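# Set lighting desk channel faders to their taped levels

## Task

Move every channel fader on the lighting desk to the level marked on the tape above that fader, and leave the master fader at the level it had at the start; each fader must stay at its level on its own, without the robot holding it there, when the scene is ended.

## Robot and tools

Robot: two arms, left_arm and right_arm, each ending in a two-finger gripper. Both arms report and are commanded in one scene frame: origin on the table top midway between the arms, +x out over the table, +z up, and left_arm sits toward +y. The names left and right do not refer to sides of a camera picture. Reported hand positions can be a little off, more so when an arm reaches far.

Gripper geometry: the fingers point along the gripper's own +z axis and separate along its y axis. The reported end_effector_position is the spot between the finger pads with the fingers shut, roughly 2 cm short of the tips; closing pushes the tips about 10 mm further along +z.

The row: every motion command uses rows of 16 numbers covering both arms, even if one arm is idle. Order: left_arm x, y, z, qw, qx, qy, qz, opening, then right_arm in the same eight. x, y, z are an absolute target position in metres in the scene frame; qw, qx, qy, qz are an absolute target orientation quaternion, w first, in the scene frame. Opening is an absolute value from -1 (closed) to +1 (fully open, 0.084 m). To keep an arm still, resend its exact pose from the last result before it stopped, plus its desired opening, in every call. To hold an orientation steady, keep sending the same quaternion rather than copying the drifting reported one. A call is rejected, with nothing sent, if any target lies more than 0.6 m from that arm's last reported position along any of its gripper axes.

Tools:
execute_actions takes "actions", a list holding zero or one item, and optional "pictures" (boolean). An empty list just returns the current state. An action item is {"rows": [...], "steps": n}: 1 to 15 rows, steps 1 to 15 (default 15), each step 1/30 s; rows are used one per step and the final row repeats to fill the remaining steps. A wait item is {"steps": n} with n up to 300, counted from the previous result, so thinking time is included.
move takes "target" (one 16-number row, absolute poses as above) and "speed" in m/s from 0.002 to 0.5 (default 0.25; turning limited to double that in rad/s). Both grippers follow straight lines that finish at the same time, lasting 0.5 to 10 s; if longer is needed they stop after 10 s before arriving. Rotation takes the shorter way. The opening is applied when the move starts. Paths do not avoid obstacles or the other arm, and grippers can lag, stray or overshoot the speed, especially with a nearly straight arm. Faster moves and targets set deeper past a contact press harder.
wait takes "seconds" (0 to 10) and sends nothing new.
zoom_image takes "camera" (cam_head_left, cam_head_right, cam_high, cam_low, cam_left_wrist, cam_right_wrist) and "region" [x0, y0, x1, y1] in image pixels, top-left origin, at most 504 by 504; all cameras give 504x504 images. Useful for reading the tape labels and fader positions.


Controller behaviour: each step the commanded pose is clipped to within 70 mm and 16 degrees of the measured pose, then damped inverse kinematics follows it, favouring position over orientation. After an action ends, an arm only continues to its last clipped pose, so a far target may need several calls; check the result and send the rest. Joints move at most 3.14 rad/s. Elbows stop just before straight.

Results: a state line per arm with position, quaternion and velocities. grip_measured is the measured finger opening on the command scale; to grip, command clearly below it (further below squeezes harder, about 24 N per pad at most). "pose unreachable" means a clearance check altered or blocked that arm's command; HELD marks steps where this happened. A "Hand target" line gives the pose each arm is currently driven toward. A move result adds a "move:" line giving how it ended (done, off_target, moving, held, fault) and limits hit: paced means the pose was clipped, held means some steps were blocked and the arm may then jump faster than the speed. If only one arm is named, the other finished fine. Distance of each gripper from its target is also reported. Joint torques follow the joint order, include offsets and noise, and are nonzero even in free air.

Avoid: knocking anything off the table (fails the task), arms colliding or pushing each other, and hard pushes. Torque limits per joint (N m): waist 45.5, shoulder 45.5, upper arm roll 27.3, elbow 27.3, forearm roll 27.3, wrist pitch 18.2, wrist roll 18.2; reaching one stops the arm, backs the joint off and holds 10 s. Holding loads heats motors: MOTOR HOT from 65 °C, and at 80 °C an OVER-TEMPERATURE FAULT brakes the arm until cool. Slide faders gently and release them so they stay put; do not disturb the master fader.

Each tool is called as name(argument=value, ...), one argument or row to a line, values as JSON.

## Session

execute_actions(
  actions=[],
)

Scene clock: 0.00 s of 6000.00 s.
left_arm: end_effector_position=(+0.0891, +0.5444, +0.1541) grip_measured=+1.00 end_effector_quat_wxyz=(+0.068, +0.937, +0.290, -0.185) end_effector_velocity=(+0.001, -0.000, -0.000) end_effector_angular_velocity=(+0.001, -0.002, -0.001) | right_arm: end_effector_position=(+0.2805, -0.1278, +0.2784) grip_measured=+1.00 end_effector_quat_wxyz=(+0.064, +0.891, -0.422, +0.154) end_effector_velocity=(-0.000, -0.000, -0.001) end_effector_angular_velocity=(-0.001, +0.003, -0.001)
Joint positions: left_arm=[ 1.203 -0.125 -0.023  0.782  0.136  1.285  0.34   0.084] | right_arm=[ 0.592 -0.224  0.36   1.017 -0.265  1.285  1.84   0.084]
Joint velocities: left_arm=[ 0.     0.    -0.001  0.    -0.001 -0.002  0.     0.   ] | right_arm=[-0.     0.001 -0.    -0.001  0.001  0.001  0.     0.   ]
Joint torques (N m, as the arm reports them, + toward a larger angle): no reading
Hand target (left_arm): +0.089, +0.544, +0.154; +0.068, +0.937, +0.290, -0.185
Hand target (right_arm): +0.281, -0.128, +0.278; +0.064, +0.891, -0.422, +0.154

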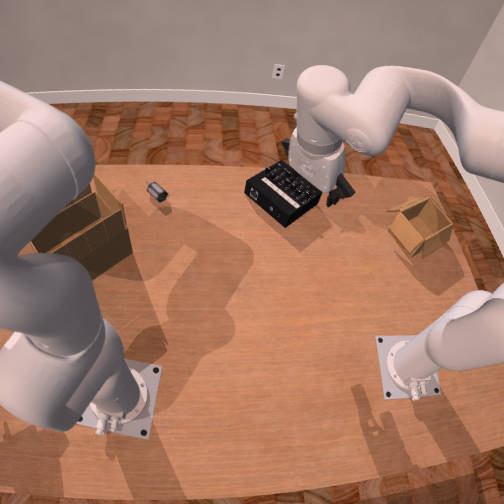

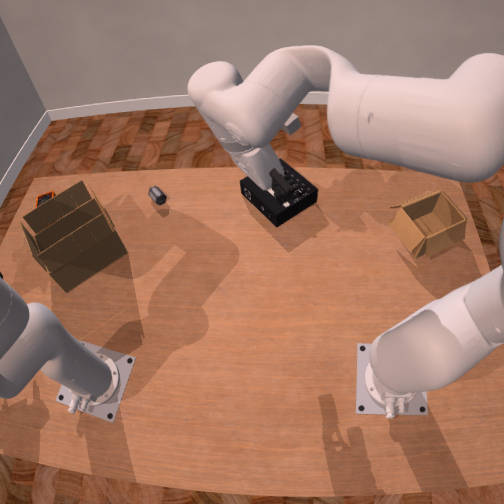

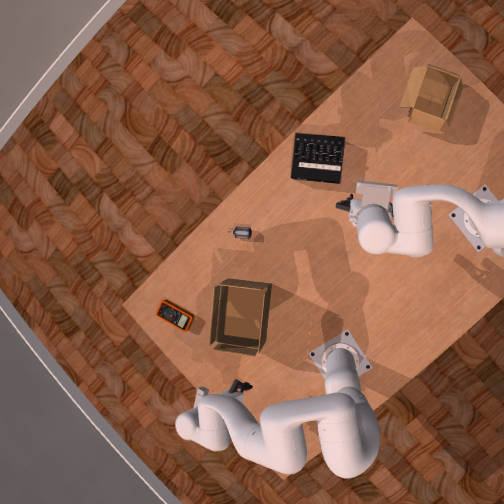

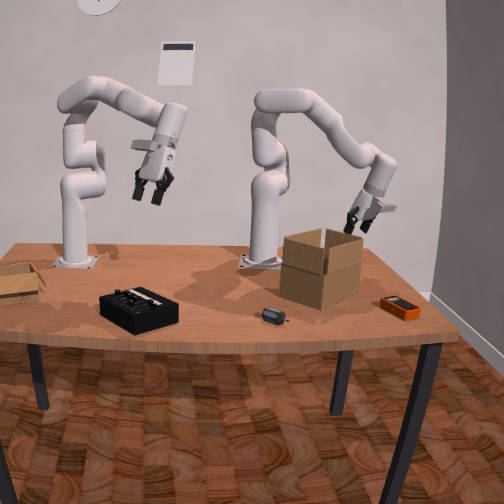

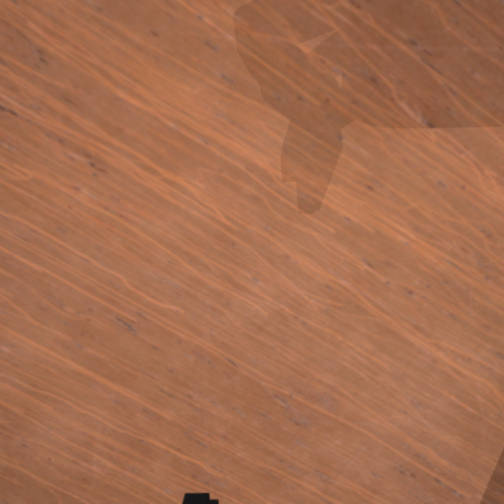

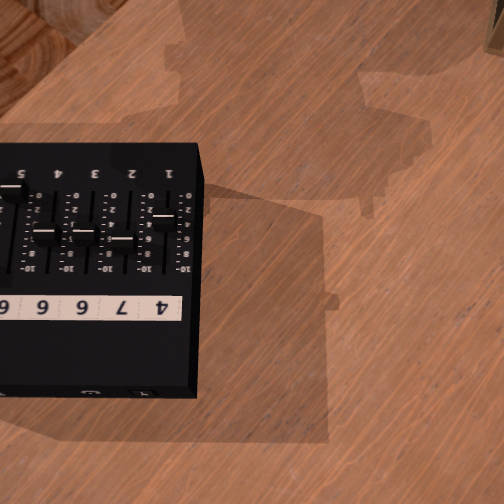

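move(
  target=[0.0891,0.5444,0.1541,0.068,0.937,0.29,-0.185,1,0.46,-0.04,0.25,0,0.917,-0.399,0,-1],
)

zoom_image(
  camera="cam_low",
  region=[80,200,220,340],
)

Scene clock: 5.40 s of 6000.00 s.
left_arm: end_effector_position=(+0.0891, +0.5444, +0.1541) grip_measured=+1.00 end_effector_quat_wxyz=(+0.068, +0.937, +0.290, -0.185) end_effector_velocity=(+0.000, +0.000, +0.000) end_effector_angular_velocity=(+0.001, -0.002, +0.001) | right_arm: end_effector_position=(+0.4600, -0.0408, +0.2506) grip_measured=-1.00 end_effector_quat_wxyz=(-0.001, +0.917, -0.399, +0.001) end_effector_velocity=(+0.003, -0.002, -0.003) end_effector_angular_velocity=(-0.008, +0.011, -0.006)
Joint positions: left_arm=[ 1.204 -0.126 -0.023  0.781  0.136  1.284  0.34   0.084] | right_arm=[ 0.51   0.456  0.27   1.773 -0.122  1.331  1.534  0.   ]
Joint velocities: left_arm=[-0.001  0.     0.002  0.    -0.001 -0.001  0.    -0.   ] | right_arm=[-0.001  0.018 -0.004  0.023 -0.002  0.018 -0.001  0.   ]
Joint torques (N m, as the arm reports them, + toward a larger angle): left_arm=[ -0.2  -15.94  -0.44  16.33   1.26  -0.94   0.37] | right_arm=[  1.32 -30.82   2.88  14.55  -0.28  -0.91  -0.46]
Hand target (left_arm): +0.089, +0.544, +0.154; +0.068, +0.937, +0.290, -0.185
Hand target (right_arm): +0.460, -0.041, +0.250; -0.000, +0.917, -0.399, +0.000
Off the commanded pose (left_arm): 0.000 m, 0 deg.
Off the commanded pose (right_arm): 0.001 m, 0 deg.
After step 90, 1.00 s passed at rest.
move: done

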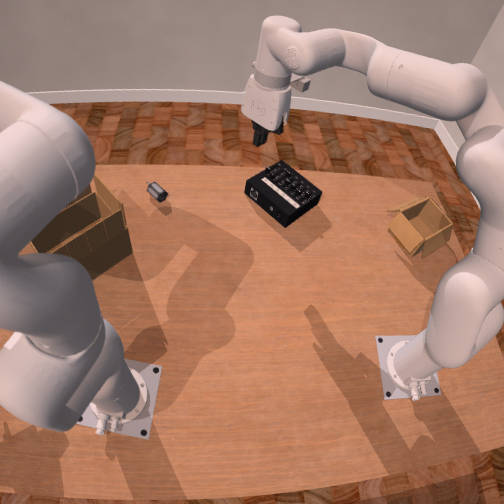

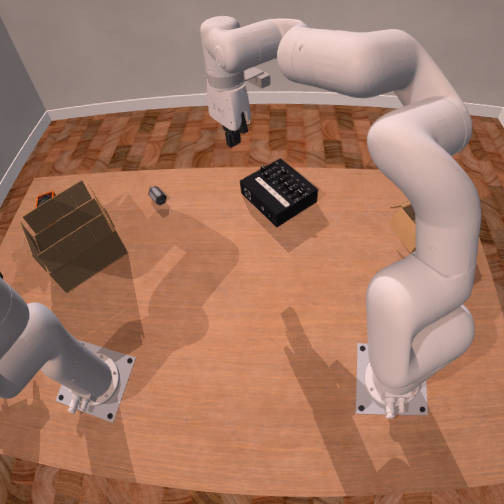

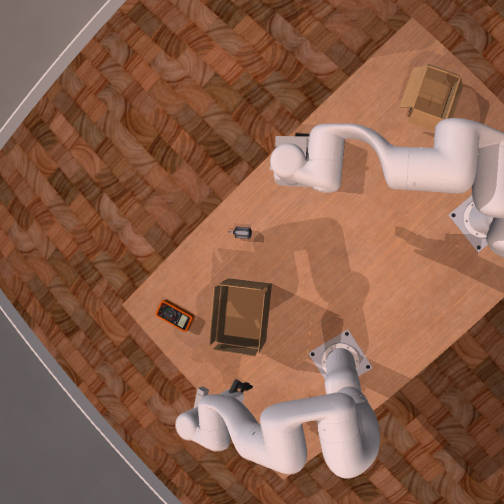

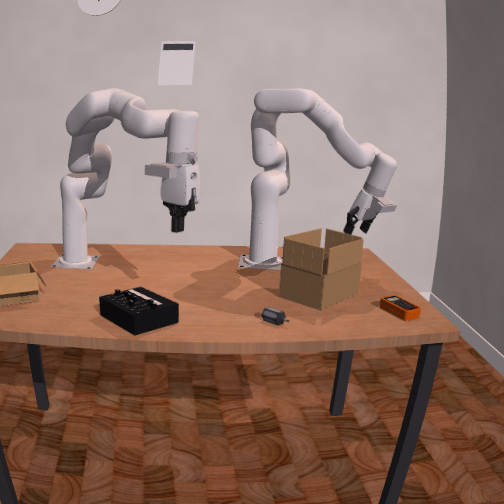

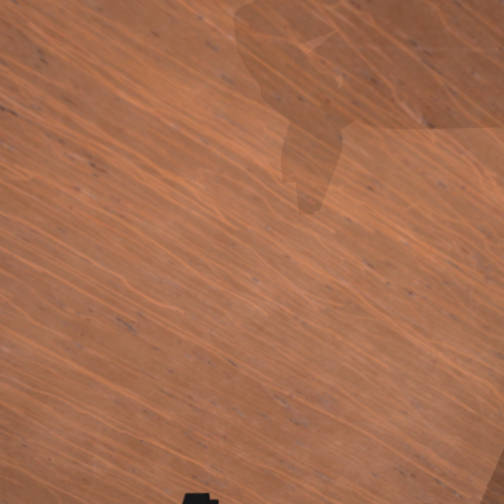

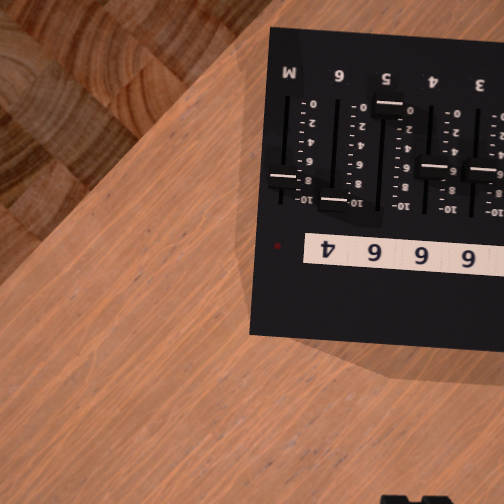

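Region (80, 200, 220, 340) of cam_low's 504x504 image, scaled by 3.600, with more detail than that image has.

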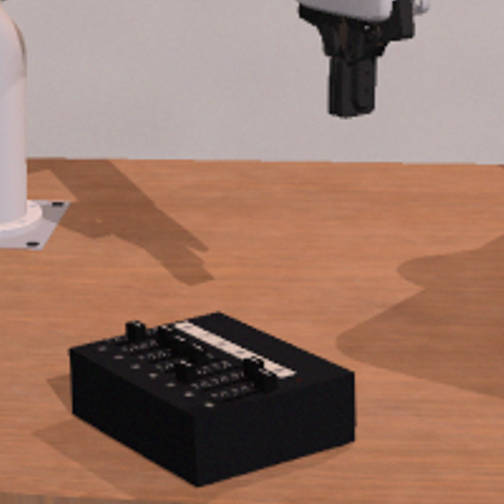

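move(
  target=[0.0891,0.5444,0.1541,0.068,0.937,0.29,-0.185,1,0.51,-0.175,0.15,0,0.431,0.903,0,-1],
  speed=0.4,
)

Scene clock: 14.50 s of 6000.00 s.
left_arm: end_effector_position=(+0.0891, +0.5444, +0.1541) grip_measured=+1.00 end_effector_quat_wxyz=(+0.068, +0.937, +0.290, -0.185) end_effector_velocity=(+0.000, -0.001, -0.000) end_effector_angular_velocity=(-0.001, +0.001, -0.003) | right_arm: end_effector_position=(+0.5102, -0.1750, +0.1500) grip_measured=-1.00 end_effector_quat_wxyz=(+0.001, +0.431, +0.902, -0.000) end_effector_velocity=(+0.000, -0.002, -0.002) end_effector_angular_velocity=(-0.000, +0.002, +0.005)
Joint positions: left_arm=[ 1.204 -0.126 -0.023  0.781  0.136  1.284  0.34   0.084] | right_arm=[-0.082  0.516  0.672  1.461 -0.359  1.072 -1.62   0.   ]
Joint velocities: left_arm=[-0.001  0.    -0.001 -0.002  0.    -0.     0.    -0.   ] | right_arm=[-0.003  0.002 -0.    -0.001 -0.    -0.001 -0.008  0.   ]
Joint torques (N m, as the arm reports them, + toward a larger angle): left_arm=[ -0.3  -16.14  -0.2   16.17   0.96  -1.17   0.33] | right_arm=[  1.26 -27.01   7.3   13.28  -0.28  -0.84  -0.43]
Hand target (left_arm): +0.089, +0.544, +0.154; +0.068, +0.937, +0.290, -0.185
Hand target (right_arm): +0.510, -0.175, +0.150; +0.000, +0.431, +0.902, -0.000
Off the commanded pose (left_arm): 0.000 m, 0 deg.
Off the commanded pose (right_arm): 0.000 m, 0 deg.
After step 90, 1.70 s passed at rest.
move: done

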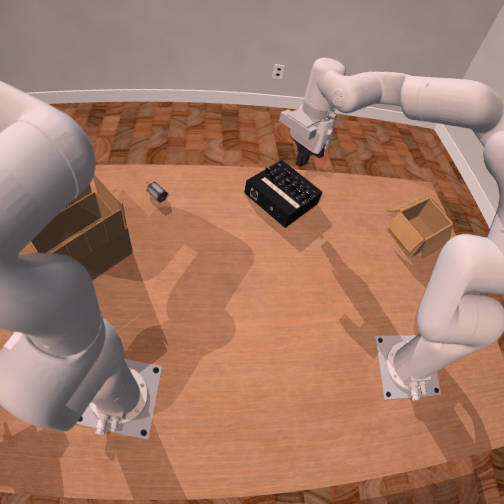

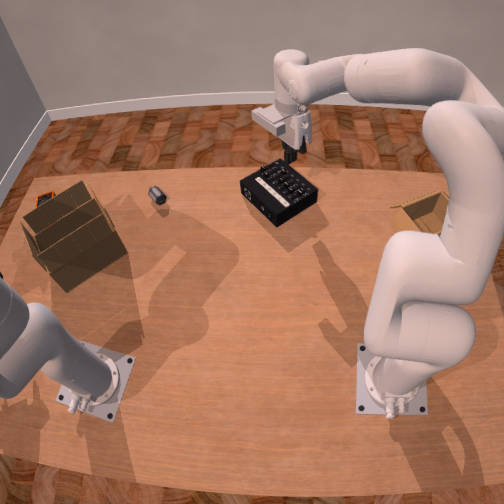

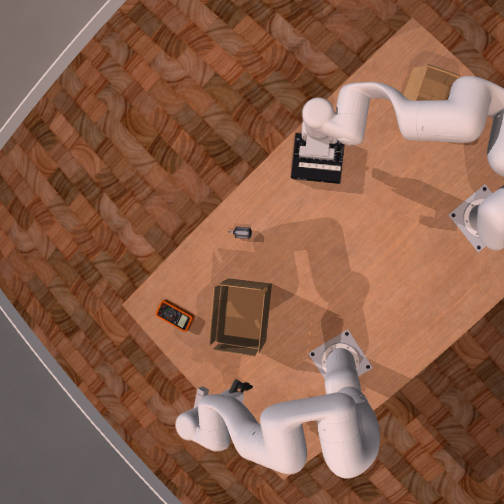

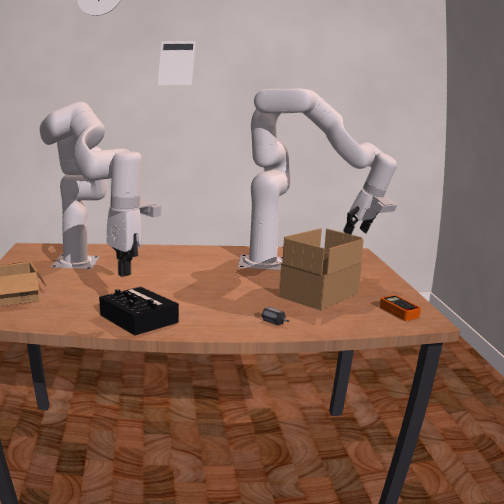

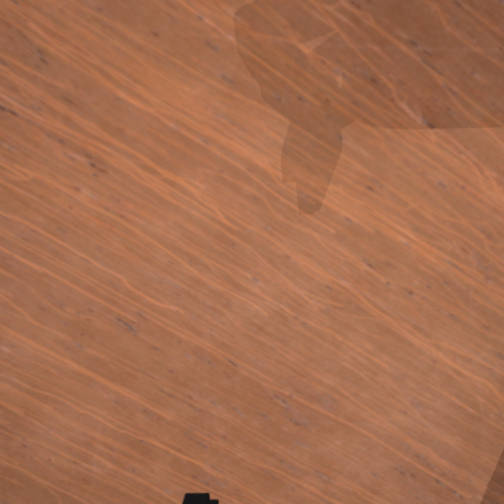

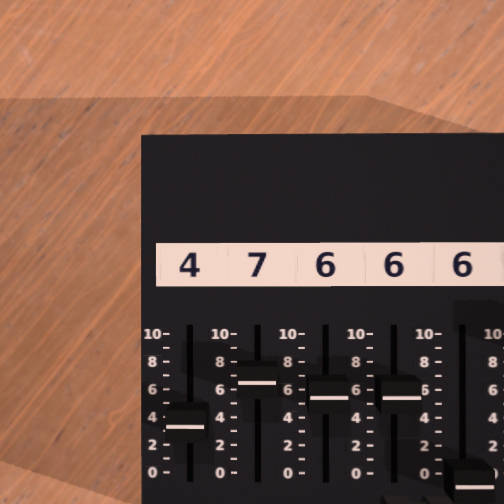

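move(
  target=[0.0891,0.5444,0.1541,0.068,0.937,0.29,-0.185,1,0.566,-0.181,0.11,0,0.431,0.903,0,-1],
  speed=0.1,
)

zoom_image(
  camera="cam_low",
  region=[90,250,190,340],
)

Scene clock: 20.47 s of 6000.00 s.
left_arm: end_effector_position=(+0.0891, +0.5444, +0.1541) grip_measured=+1.00 end_effector_quat_wxyz=(+0.068, +0.937, +0.290, -0.185) end_effector_velocity=(-0.001, -0.000, -0.000) end_effector_angular_velocity=(-0.001, +0.002, +0.003) | right_arm: end_effector_position=(+0.5660, -0.1811, +0.1105) grip_measured=-1.00 end_effector_quat_wxyz=(+0.000, +0.431, +0.902, +0.000) end_effector_velocity=(-0.000, -0.002, -0.004) end_effector_angular_velocity=(-0.003, +0.007, -0.003)
Joint positions: left_arm=[ 1.204 -0.126 -0.023  0.781  0.136  1.284  0.34   0.084] | right_arm=[-0.01   0.73   0.602  1.689 -0.439  1.094 -1.646  0.   ]
Joint velocities: left_arm=[ 0.001 -0.     0.002 -0.001  0.001  0.001 -0.    -0.   ] | right_arm=[ 0.     0.008 -0.004  0.003 -0.     0.003 -0.     0.   ]
Joint torques (N m, as the arm reports them, + toward a larger angle): left_arm=[ -0.23 -15.83  -0.49  16.23   1.26  -1.21   0.3 ] | right_arm=[  1.08 -32.35   8.39  13.1   -0.27  -0.87  -0.5 ]
Hand target (left_arm): +0.089, +0.544, +0.154; +0.068, +0.937, +0.290, -0.185
Hand target (right_arm): +0.566, -0.181, +0.110; -0.000, +0.431, +0.902, +0.000
Off the commanded pose (left_arm): 0.000 m, 0 deg.
Off the commanded pose (right_arm): 0.001 m, 0 deg.
After step 90, 1.83 s passed at rest.
move: done

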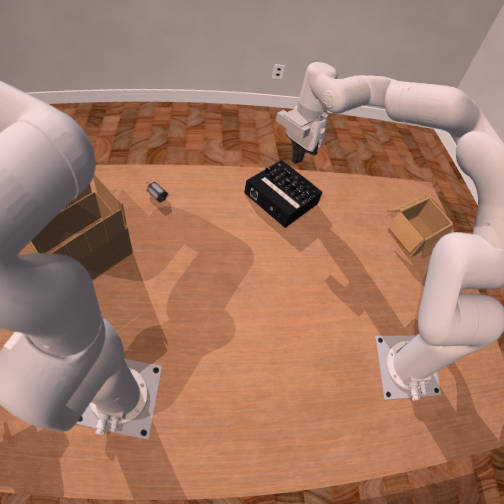

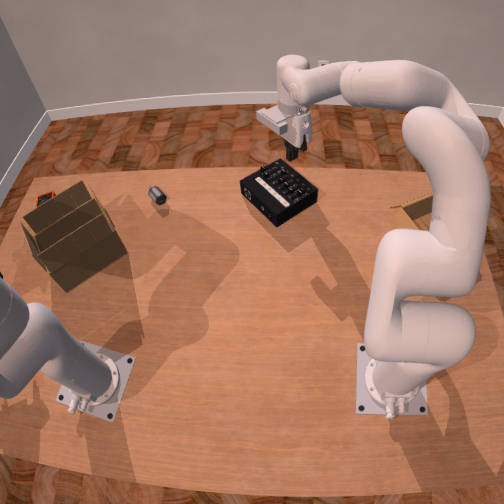

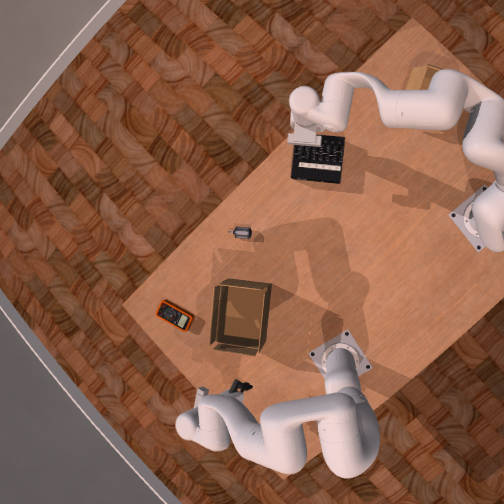

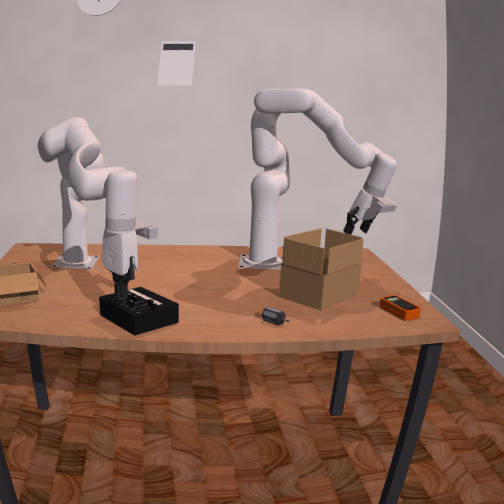

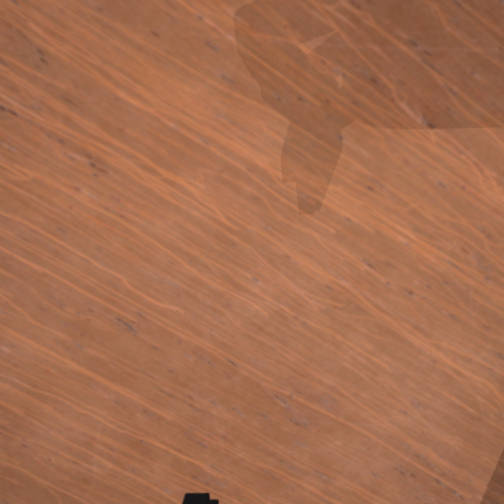

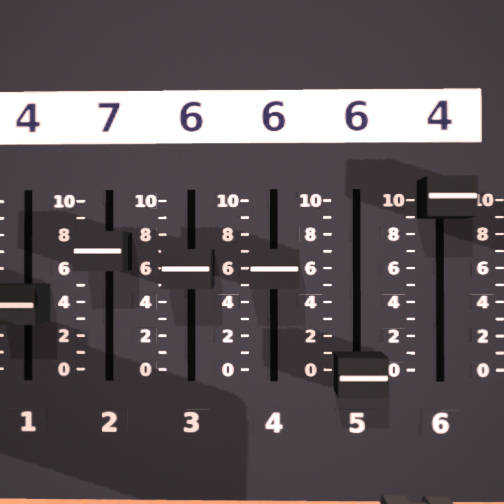

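Region (90, 250, 190, 340) of cam_low's 504x504 image, scaled by 5.040, with more detail than that image has; it fills the top 454 rows of this view, and the rest is white.

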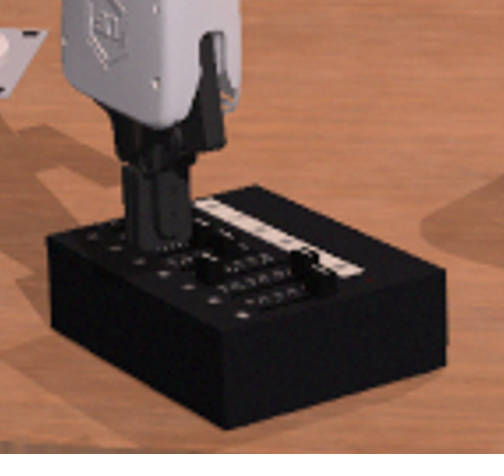

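move(
  target=[0.0891,0.5444,0.1541,0.068,0.937,0.29,-0.185,1,0.5535,-0.178,0.085,0,0.431,0.903,0,-1],
  speed=0.04,
)

zoom_image(
  camera="cam_low",
  region=[90,250,190,340],
)

Scene clock: 29.20 s of 6000.00 s.
left_arm: end_effector_position=(+0.0891, +0.5444, +0.1541) grip_measured=+1.00 end_effector_quat_wxyz=(+0.068, +0.937, +0.290, -0.185) end_effector_velocity=(-0.001, +0.000, +0.000) end_effector_angular_velocity=(+0.000, +0.000, +0.001) | right_arm: end_effector_position=(+0.5538, -0.1779, +0.0852) grip_measured=-1.00 end_effector_quat_wxyz=(+0.000, +0.431, +0.903, +0.000) end_effector_velocity=(+0.001, -0.000, +0.001) end_effector_angular_velocity=(+0.001, -0.006, -0.002)
Joint positions: left_arm=[ 1.204 -0.126 -0.023  0.781  0.136  1.284  0.34   0.084] | right_arm=[-0.014  0.729  0.596  1.608 -0.454  1.02  -1.617  0.   ]
Joint velocities: left_arm=[ 0.001 -0.     0.001  0.     0.001  0.     0.001  0.   ] | right_arm=[-0.001 -0.003 -0.    -0.002 -0.001 -0.006  0.002  0.   ]
Joint torques (N m, as the arm reports them, + toward a larger angle): left_arm=[ -0.36 -16.06   0.02  16.21   1.03  -1.03   0.3 ] | right_arm=[  1.19 -31.86   8.37  12.87  -0.36  -0.89  -0.44]
Hand target (left_arm): +0.089, +0.544, +0.154; +0.068, +0.937, +0.290, -0.185
Hand target (right_arm): +0.554, -0.178, +0.085; -0.000, +0.431, +0.903, +0.000
Off the commanded pose (left_arm): 0.000 m, 0 deg.
Off the commanded pose (right_arm): 0.000 m, 0 deg.
After step 90, 4.73 s passed at rest.
move: done

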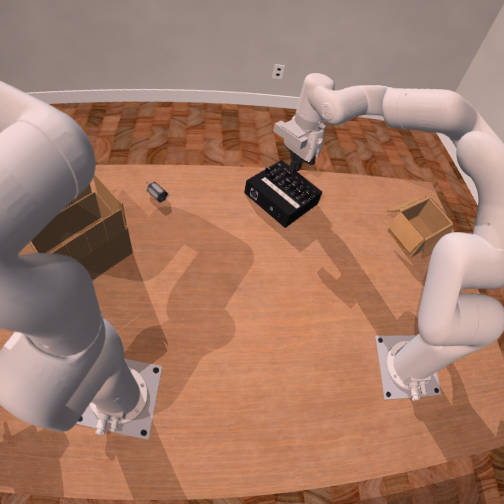

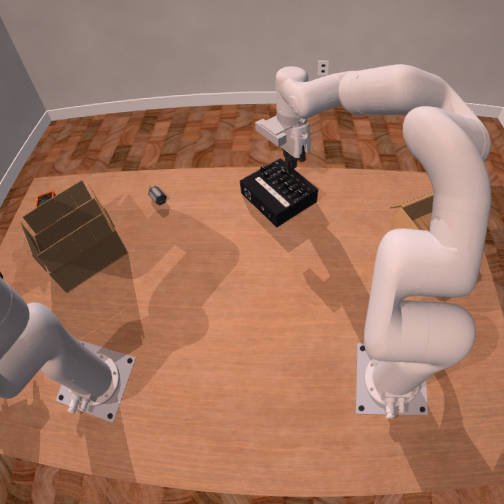

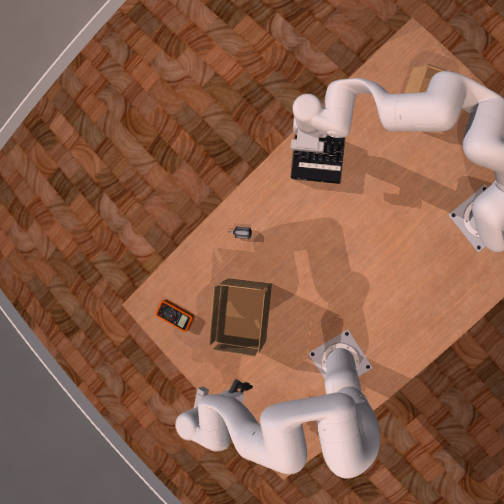

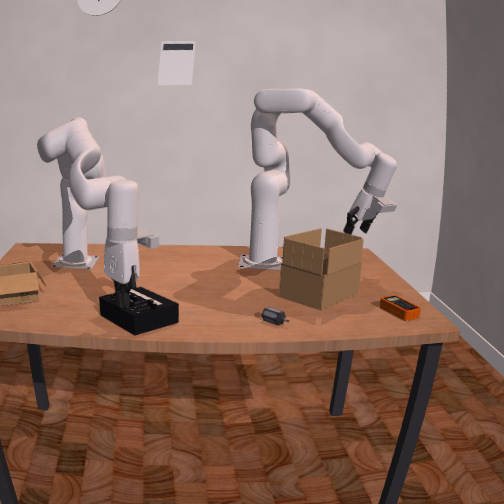

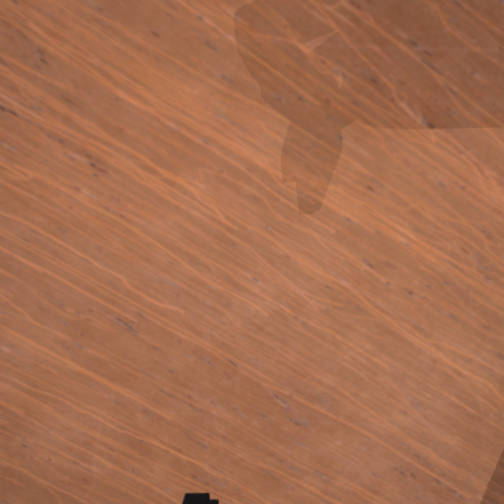

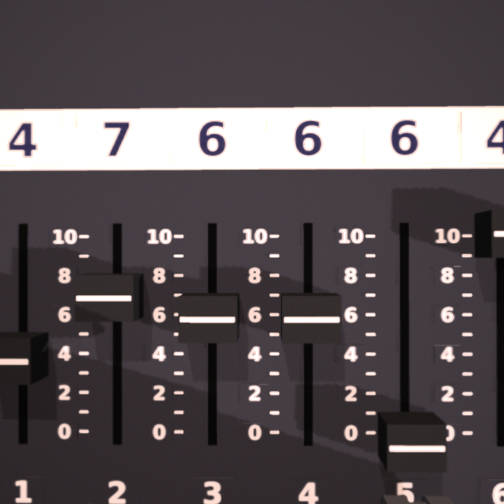

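Region (90, 250, 190, 340) of cam_low's 504x504 image, scaled by 5.040, with more detail than that image has; it fills the top 454 rows of this view, and the rest is white.

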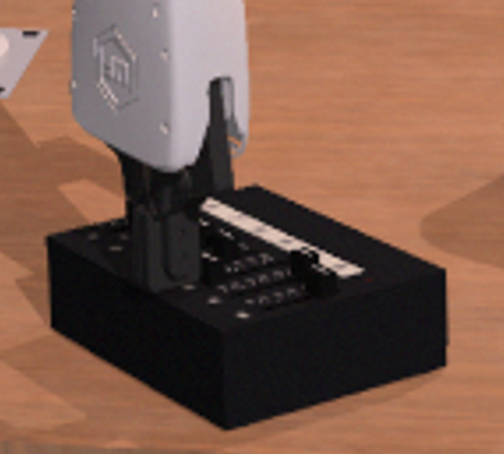

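Lower a bit, then push.

move(
  target=[0.0891,0.5444,0.1541,0.068,0.937,0.29,-0.185,1,0.5535,-0.178,0.081,0,0.431,0.903,0,-1],
  speed=0.02,
)

move(
  target=[0.0891,0.5444,0.1541,0.068,0.937,0.29,-0.185,1,0.5346,-0.1547,0.081,0,0.431,0.903,0,-1],
  speed=0.02,
)

Scene clock: 32.17 s of 6000.00 s.
left_arm: end_effector_position=(+0.0891, +0.5444, +0.1541) grip_measured=+1.00 end_effector_quat_wxyz=(+0.068, +0.937, +0.290, -0.185) end_effector_velocity=(-0.000, -0.000, -0.000) end_effector_angular_velocity=(-0.001, +0.001, -0.002) | right_arm: end_effector_position=(+0.5535, -0.1780, +0.0810) grip_measured=-1.00 end_effector_quat_wxyz=(-0.000, +0.431, +0.902, -0.000) end_effector_velocity=(+0.000, +0.001, -0.000) end_effector_angular_velocity=(+0.002, -0.002, -0.000)
Joint positions: left_arm=[ 1.204 -0.126 -0.023  0.781  0.136  1.284  0.34   0.084] | right_arm=[-0.013  0.735  0.593  1.604 -0.458  1.012 -1.615  0.   ]
Joint velocities: left_arm=[-0.    -0.    -0.001 -0.001  0.    -0.     0.    -0.   ] | right_arm=[ 0.     0.     0.    -0.     0.    -0.003  0.001  0.   ]
Joint torques (N m, as the arm reports them, + toward a larger angle): left_arm=[ -0.63 -16.03  -0.34  16.24   1.14  -1.12   0.42] | right_arm=[  1.3  -31.91   8.47  12.83  -0.28  -0.93  -0.4 ]
Hand target (left_arm): +0.089, +0.544, +0.154; +0.068, +0.937, +0.290, -0.185
Hand target (right_arm): +0.554, -0.178, +0.081; -0.000, +0.431, +0.902, +0.000
Off the commanded pose (left_arm): 0.000 m, 0 deg.
Off the commanded pose (right_arm): 0.000 m, 0 deg.
move: done

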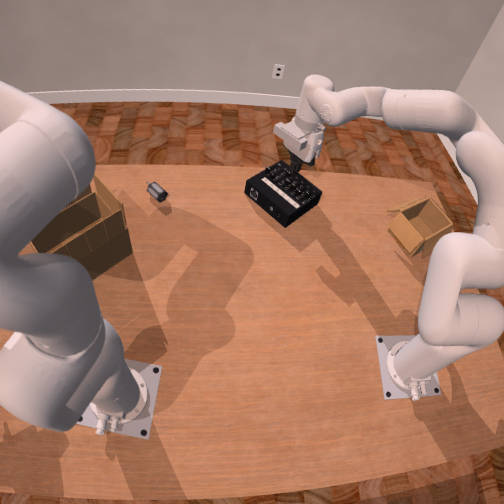

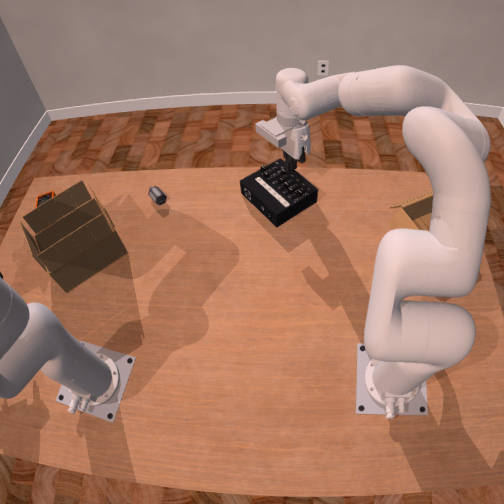

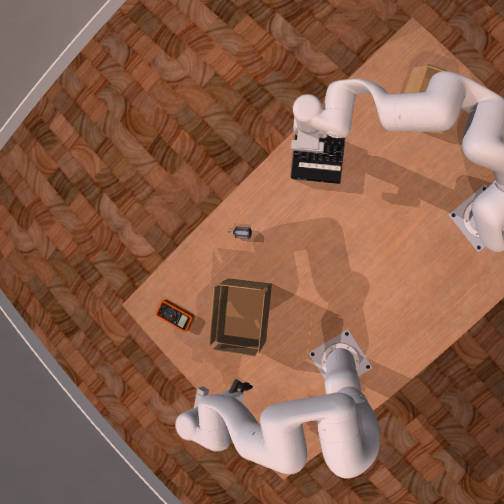

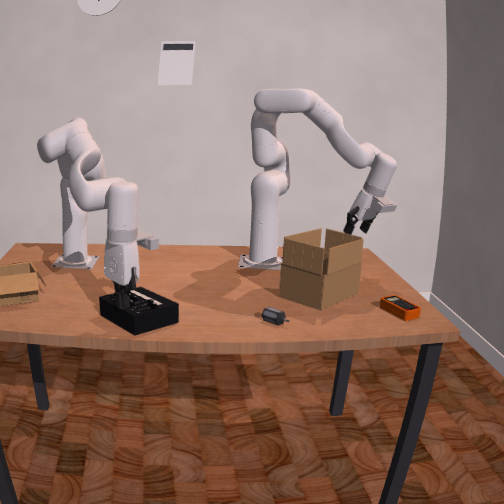

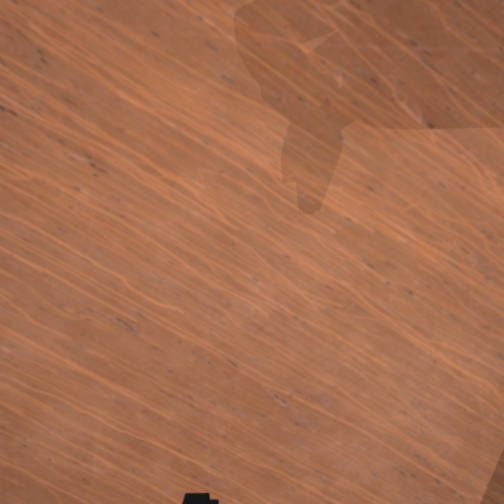

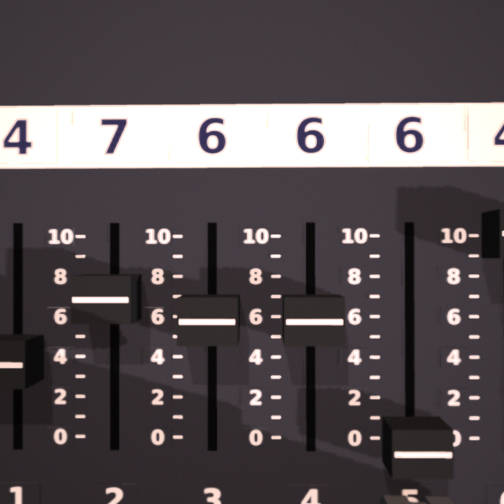

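Scene clock: 33.93 s of 6000.00 s.
left_arm: end_effector_position=(+0.0891, +0.5444, +0.1541) grip_measured=+1.00 end_effector_quat_wxyz=(+0.068, +0.937, +0.290, -0.185) end_effector_velocity=(+0.000, -0.000, +0.000) end_effector_angular_velocity=(-0.000, -0.000, -0.002) | right_arm: end_effector_position=(+0.5347, -0.1546, +0.0810) grip_measured=-1.00 end_effector_quat_wxyz=(-0.000, +0.431, +0.903, +0.000) end_effector_velocity=(+0.000, -0.001, -0.001) end_effector_angular_velocity=(-0.001, -0.000, -0.004)
Joint positions: left_arm=[ 1.204 -0.126 -0.023  0.781  0.136  1.284  0.34   0.084] | right_arm=[ 0.013  0.709  0.605  1.557 -0.457  0.993 -1.562  0.   ]
Joint velocities: left_arm=[-0.    -0.    -0.001  0.    -0.    -0.     0.001 -0.   ] | right_arm=[-0.     0.    -0.001 -0.    -0.001 -0.001  0.003  0.   ]
Joint torques (N m, as the arm reports them, + toward a larger angle): left_arm=[ -0.45 -15.96  -0.09  16.33   1.09  -1.07   0.32] | right_arm=[  1.54 -30.94   8.56  12.66  -0.26  -0.77  -0.47]
Hand target (left_arm): +0.089, +0.544, +0.154; +0.068, +0.937, +0.290, -0.185
Hand target (right_arm): +0.535, -0.155, +0.081; -0.000, +0.431, +0.902, +0.000
Off the commanded pose (left_arm): 0.000 m, 0 deg.
Off the commanded pose (right_arm): 0.000 m, 0 deg.
move: done

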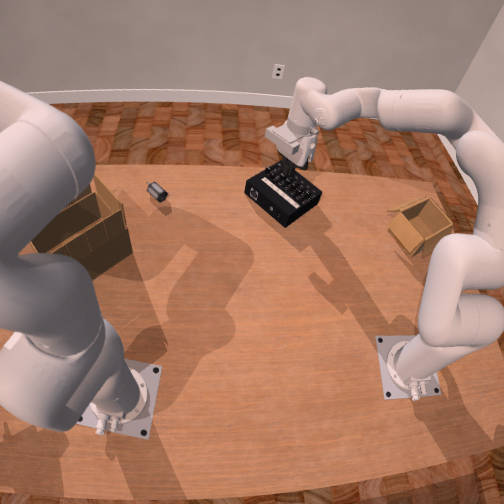

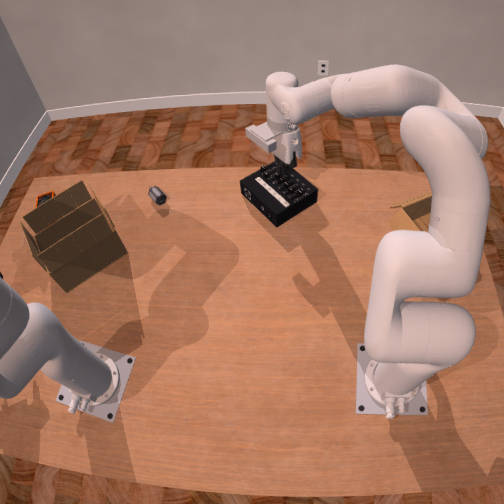

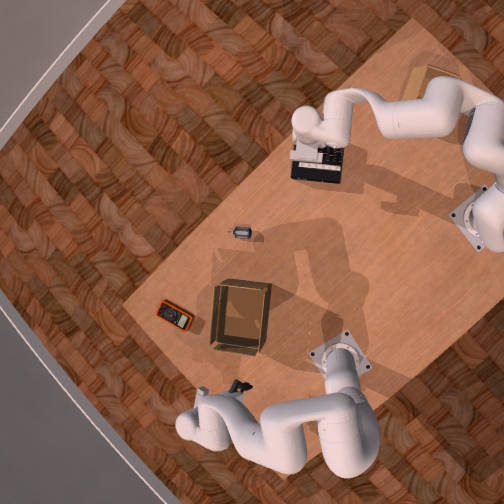

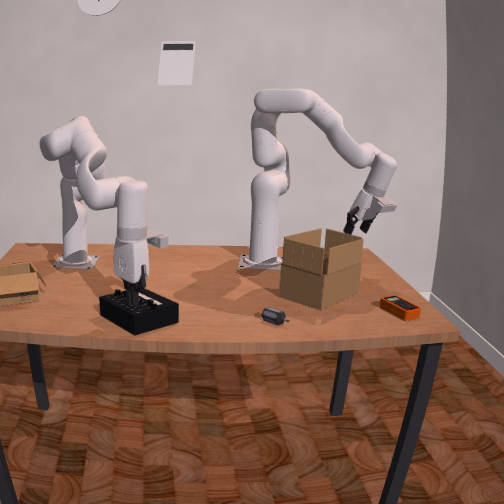

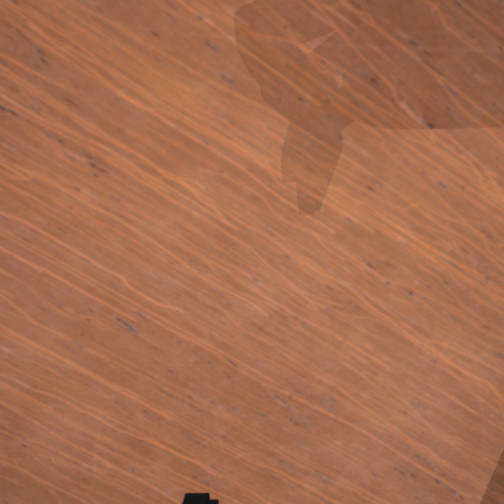

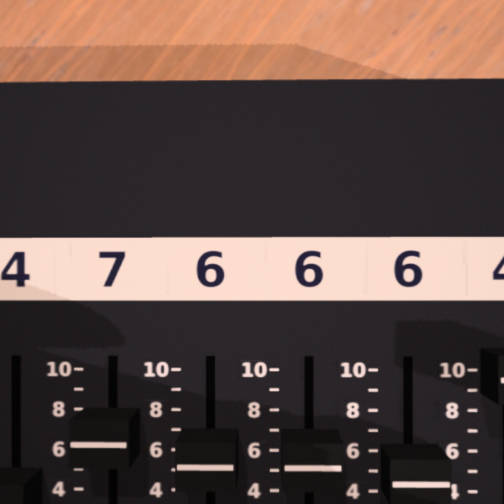

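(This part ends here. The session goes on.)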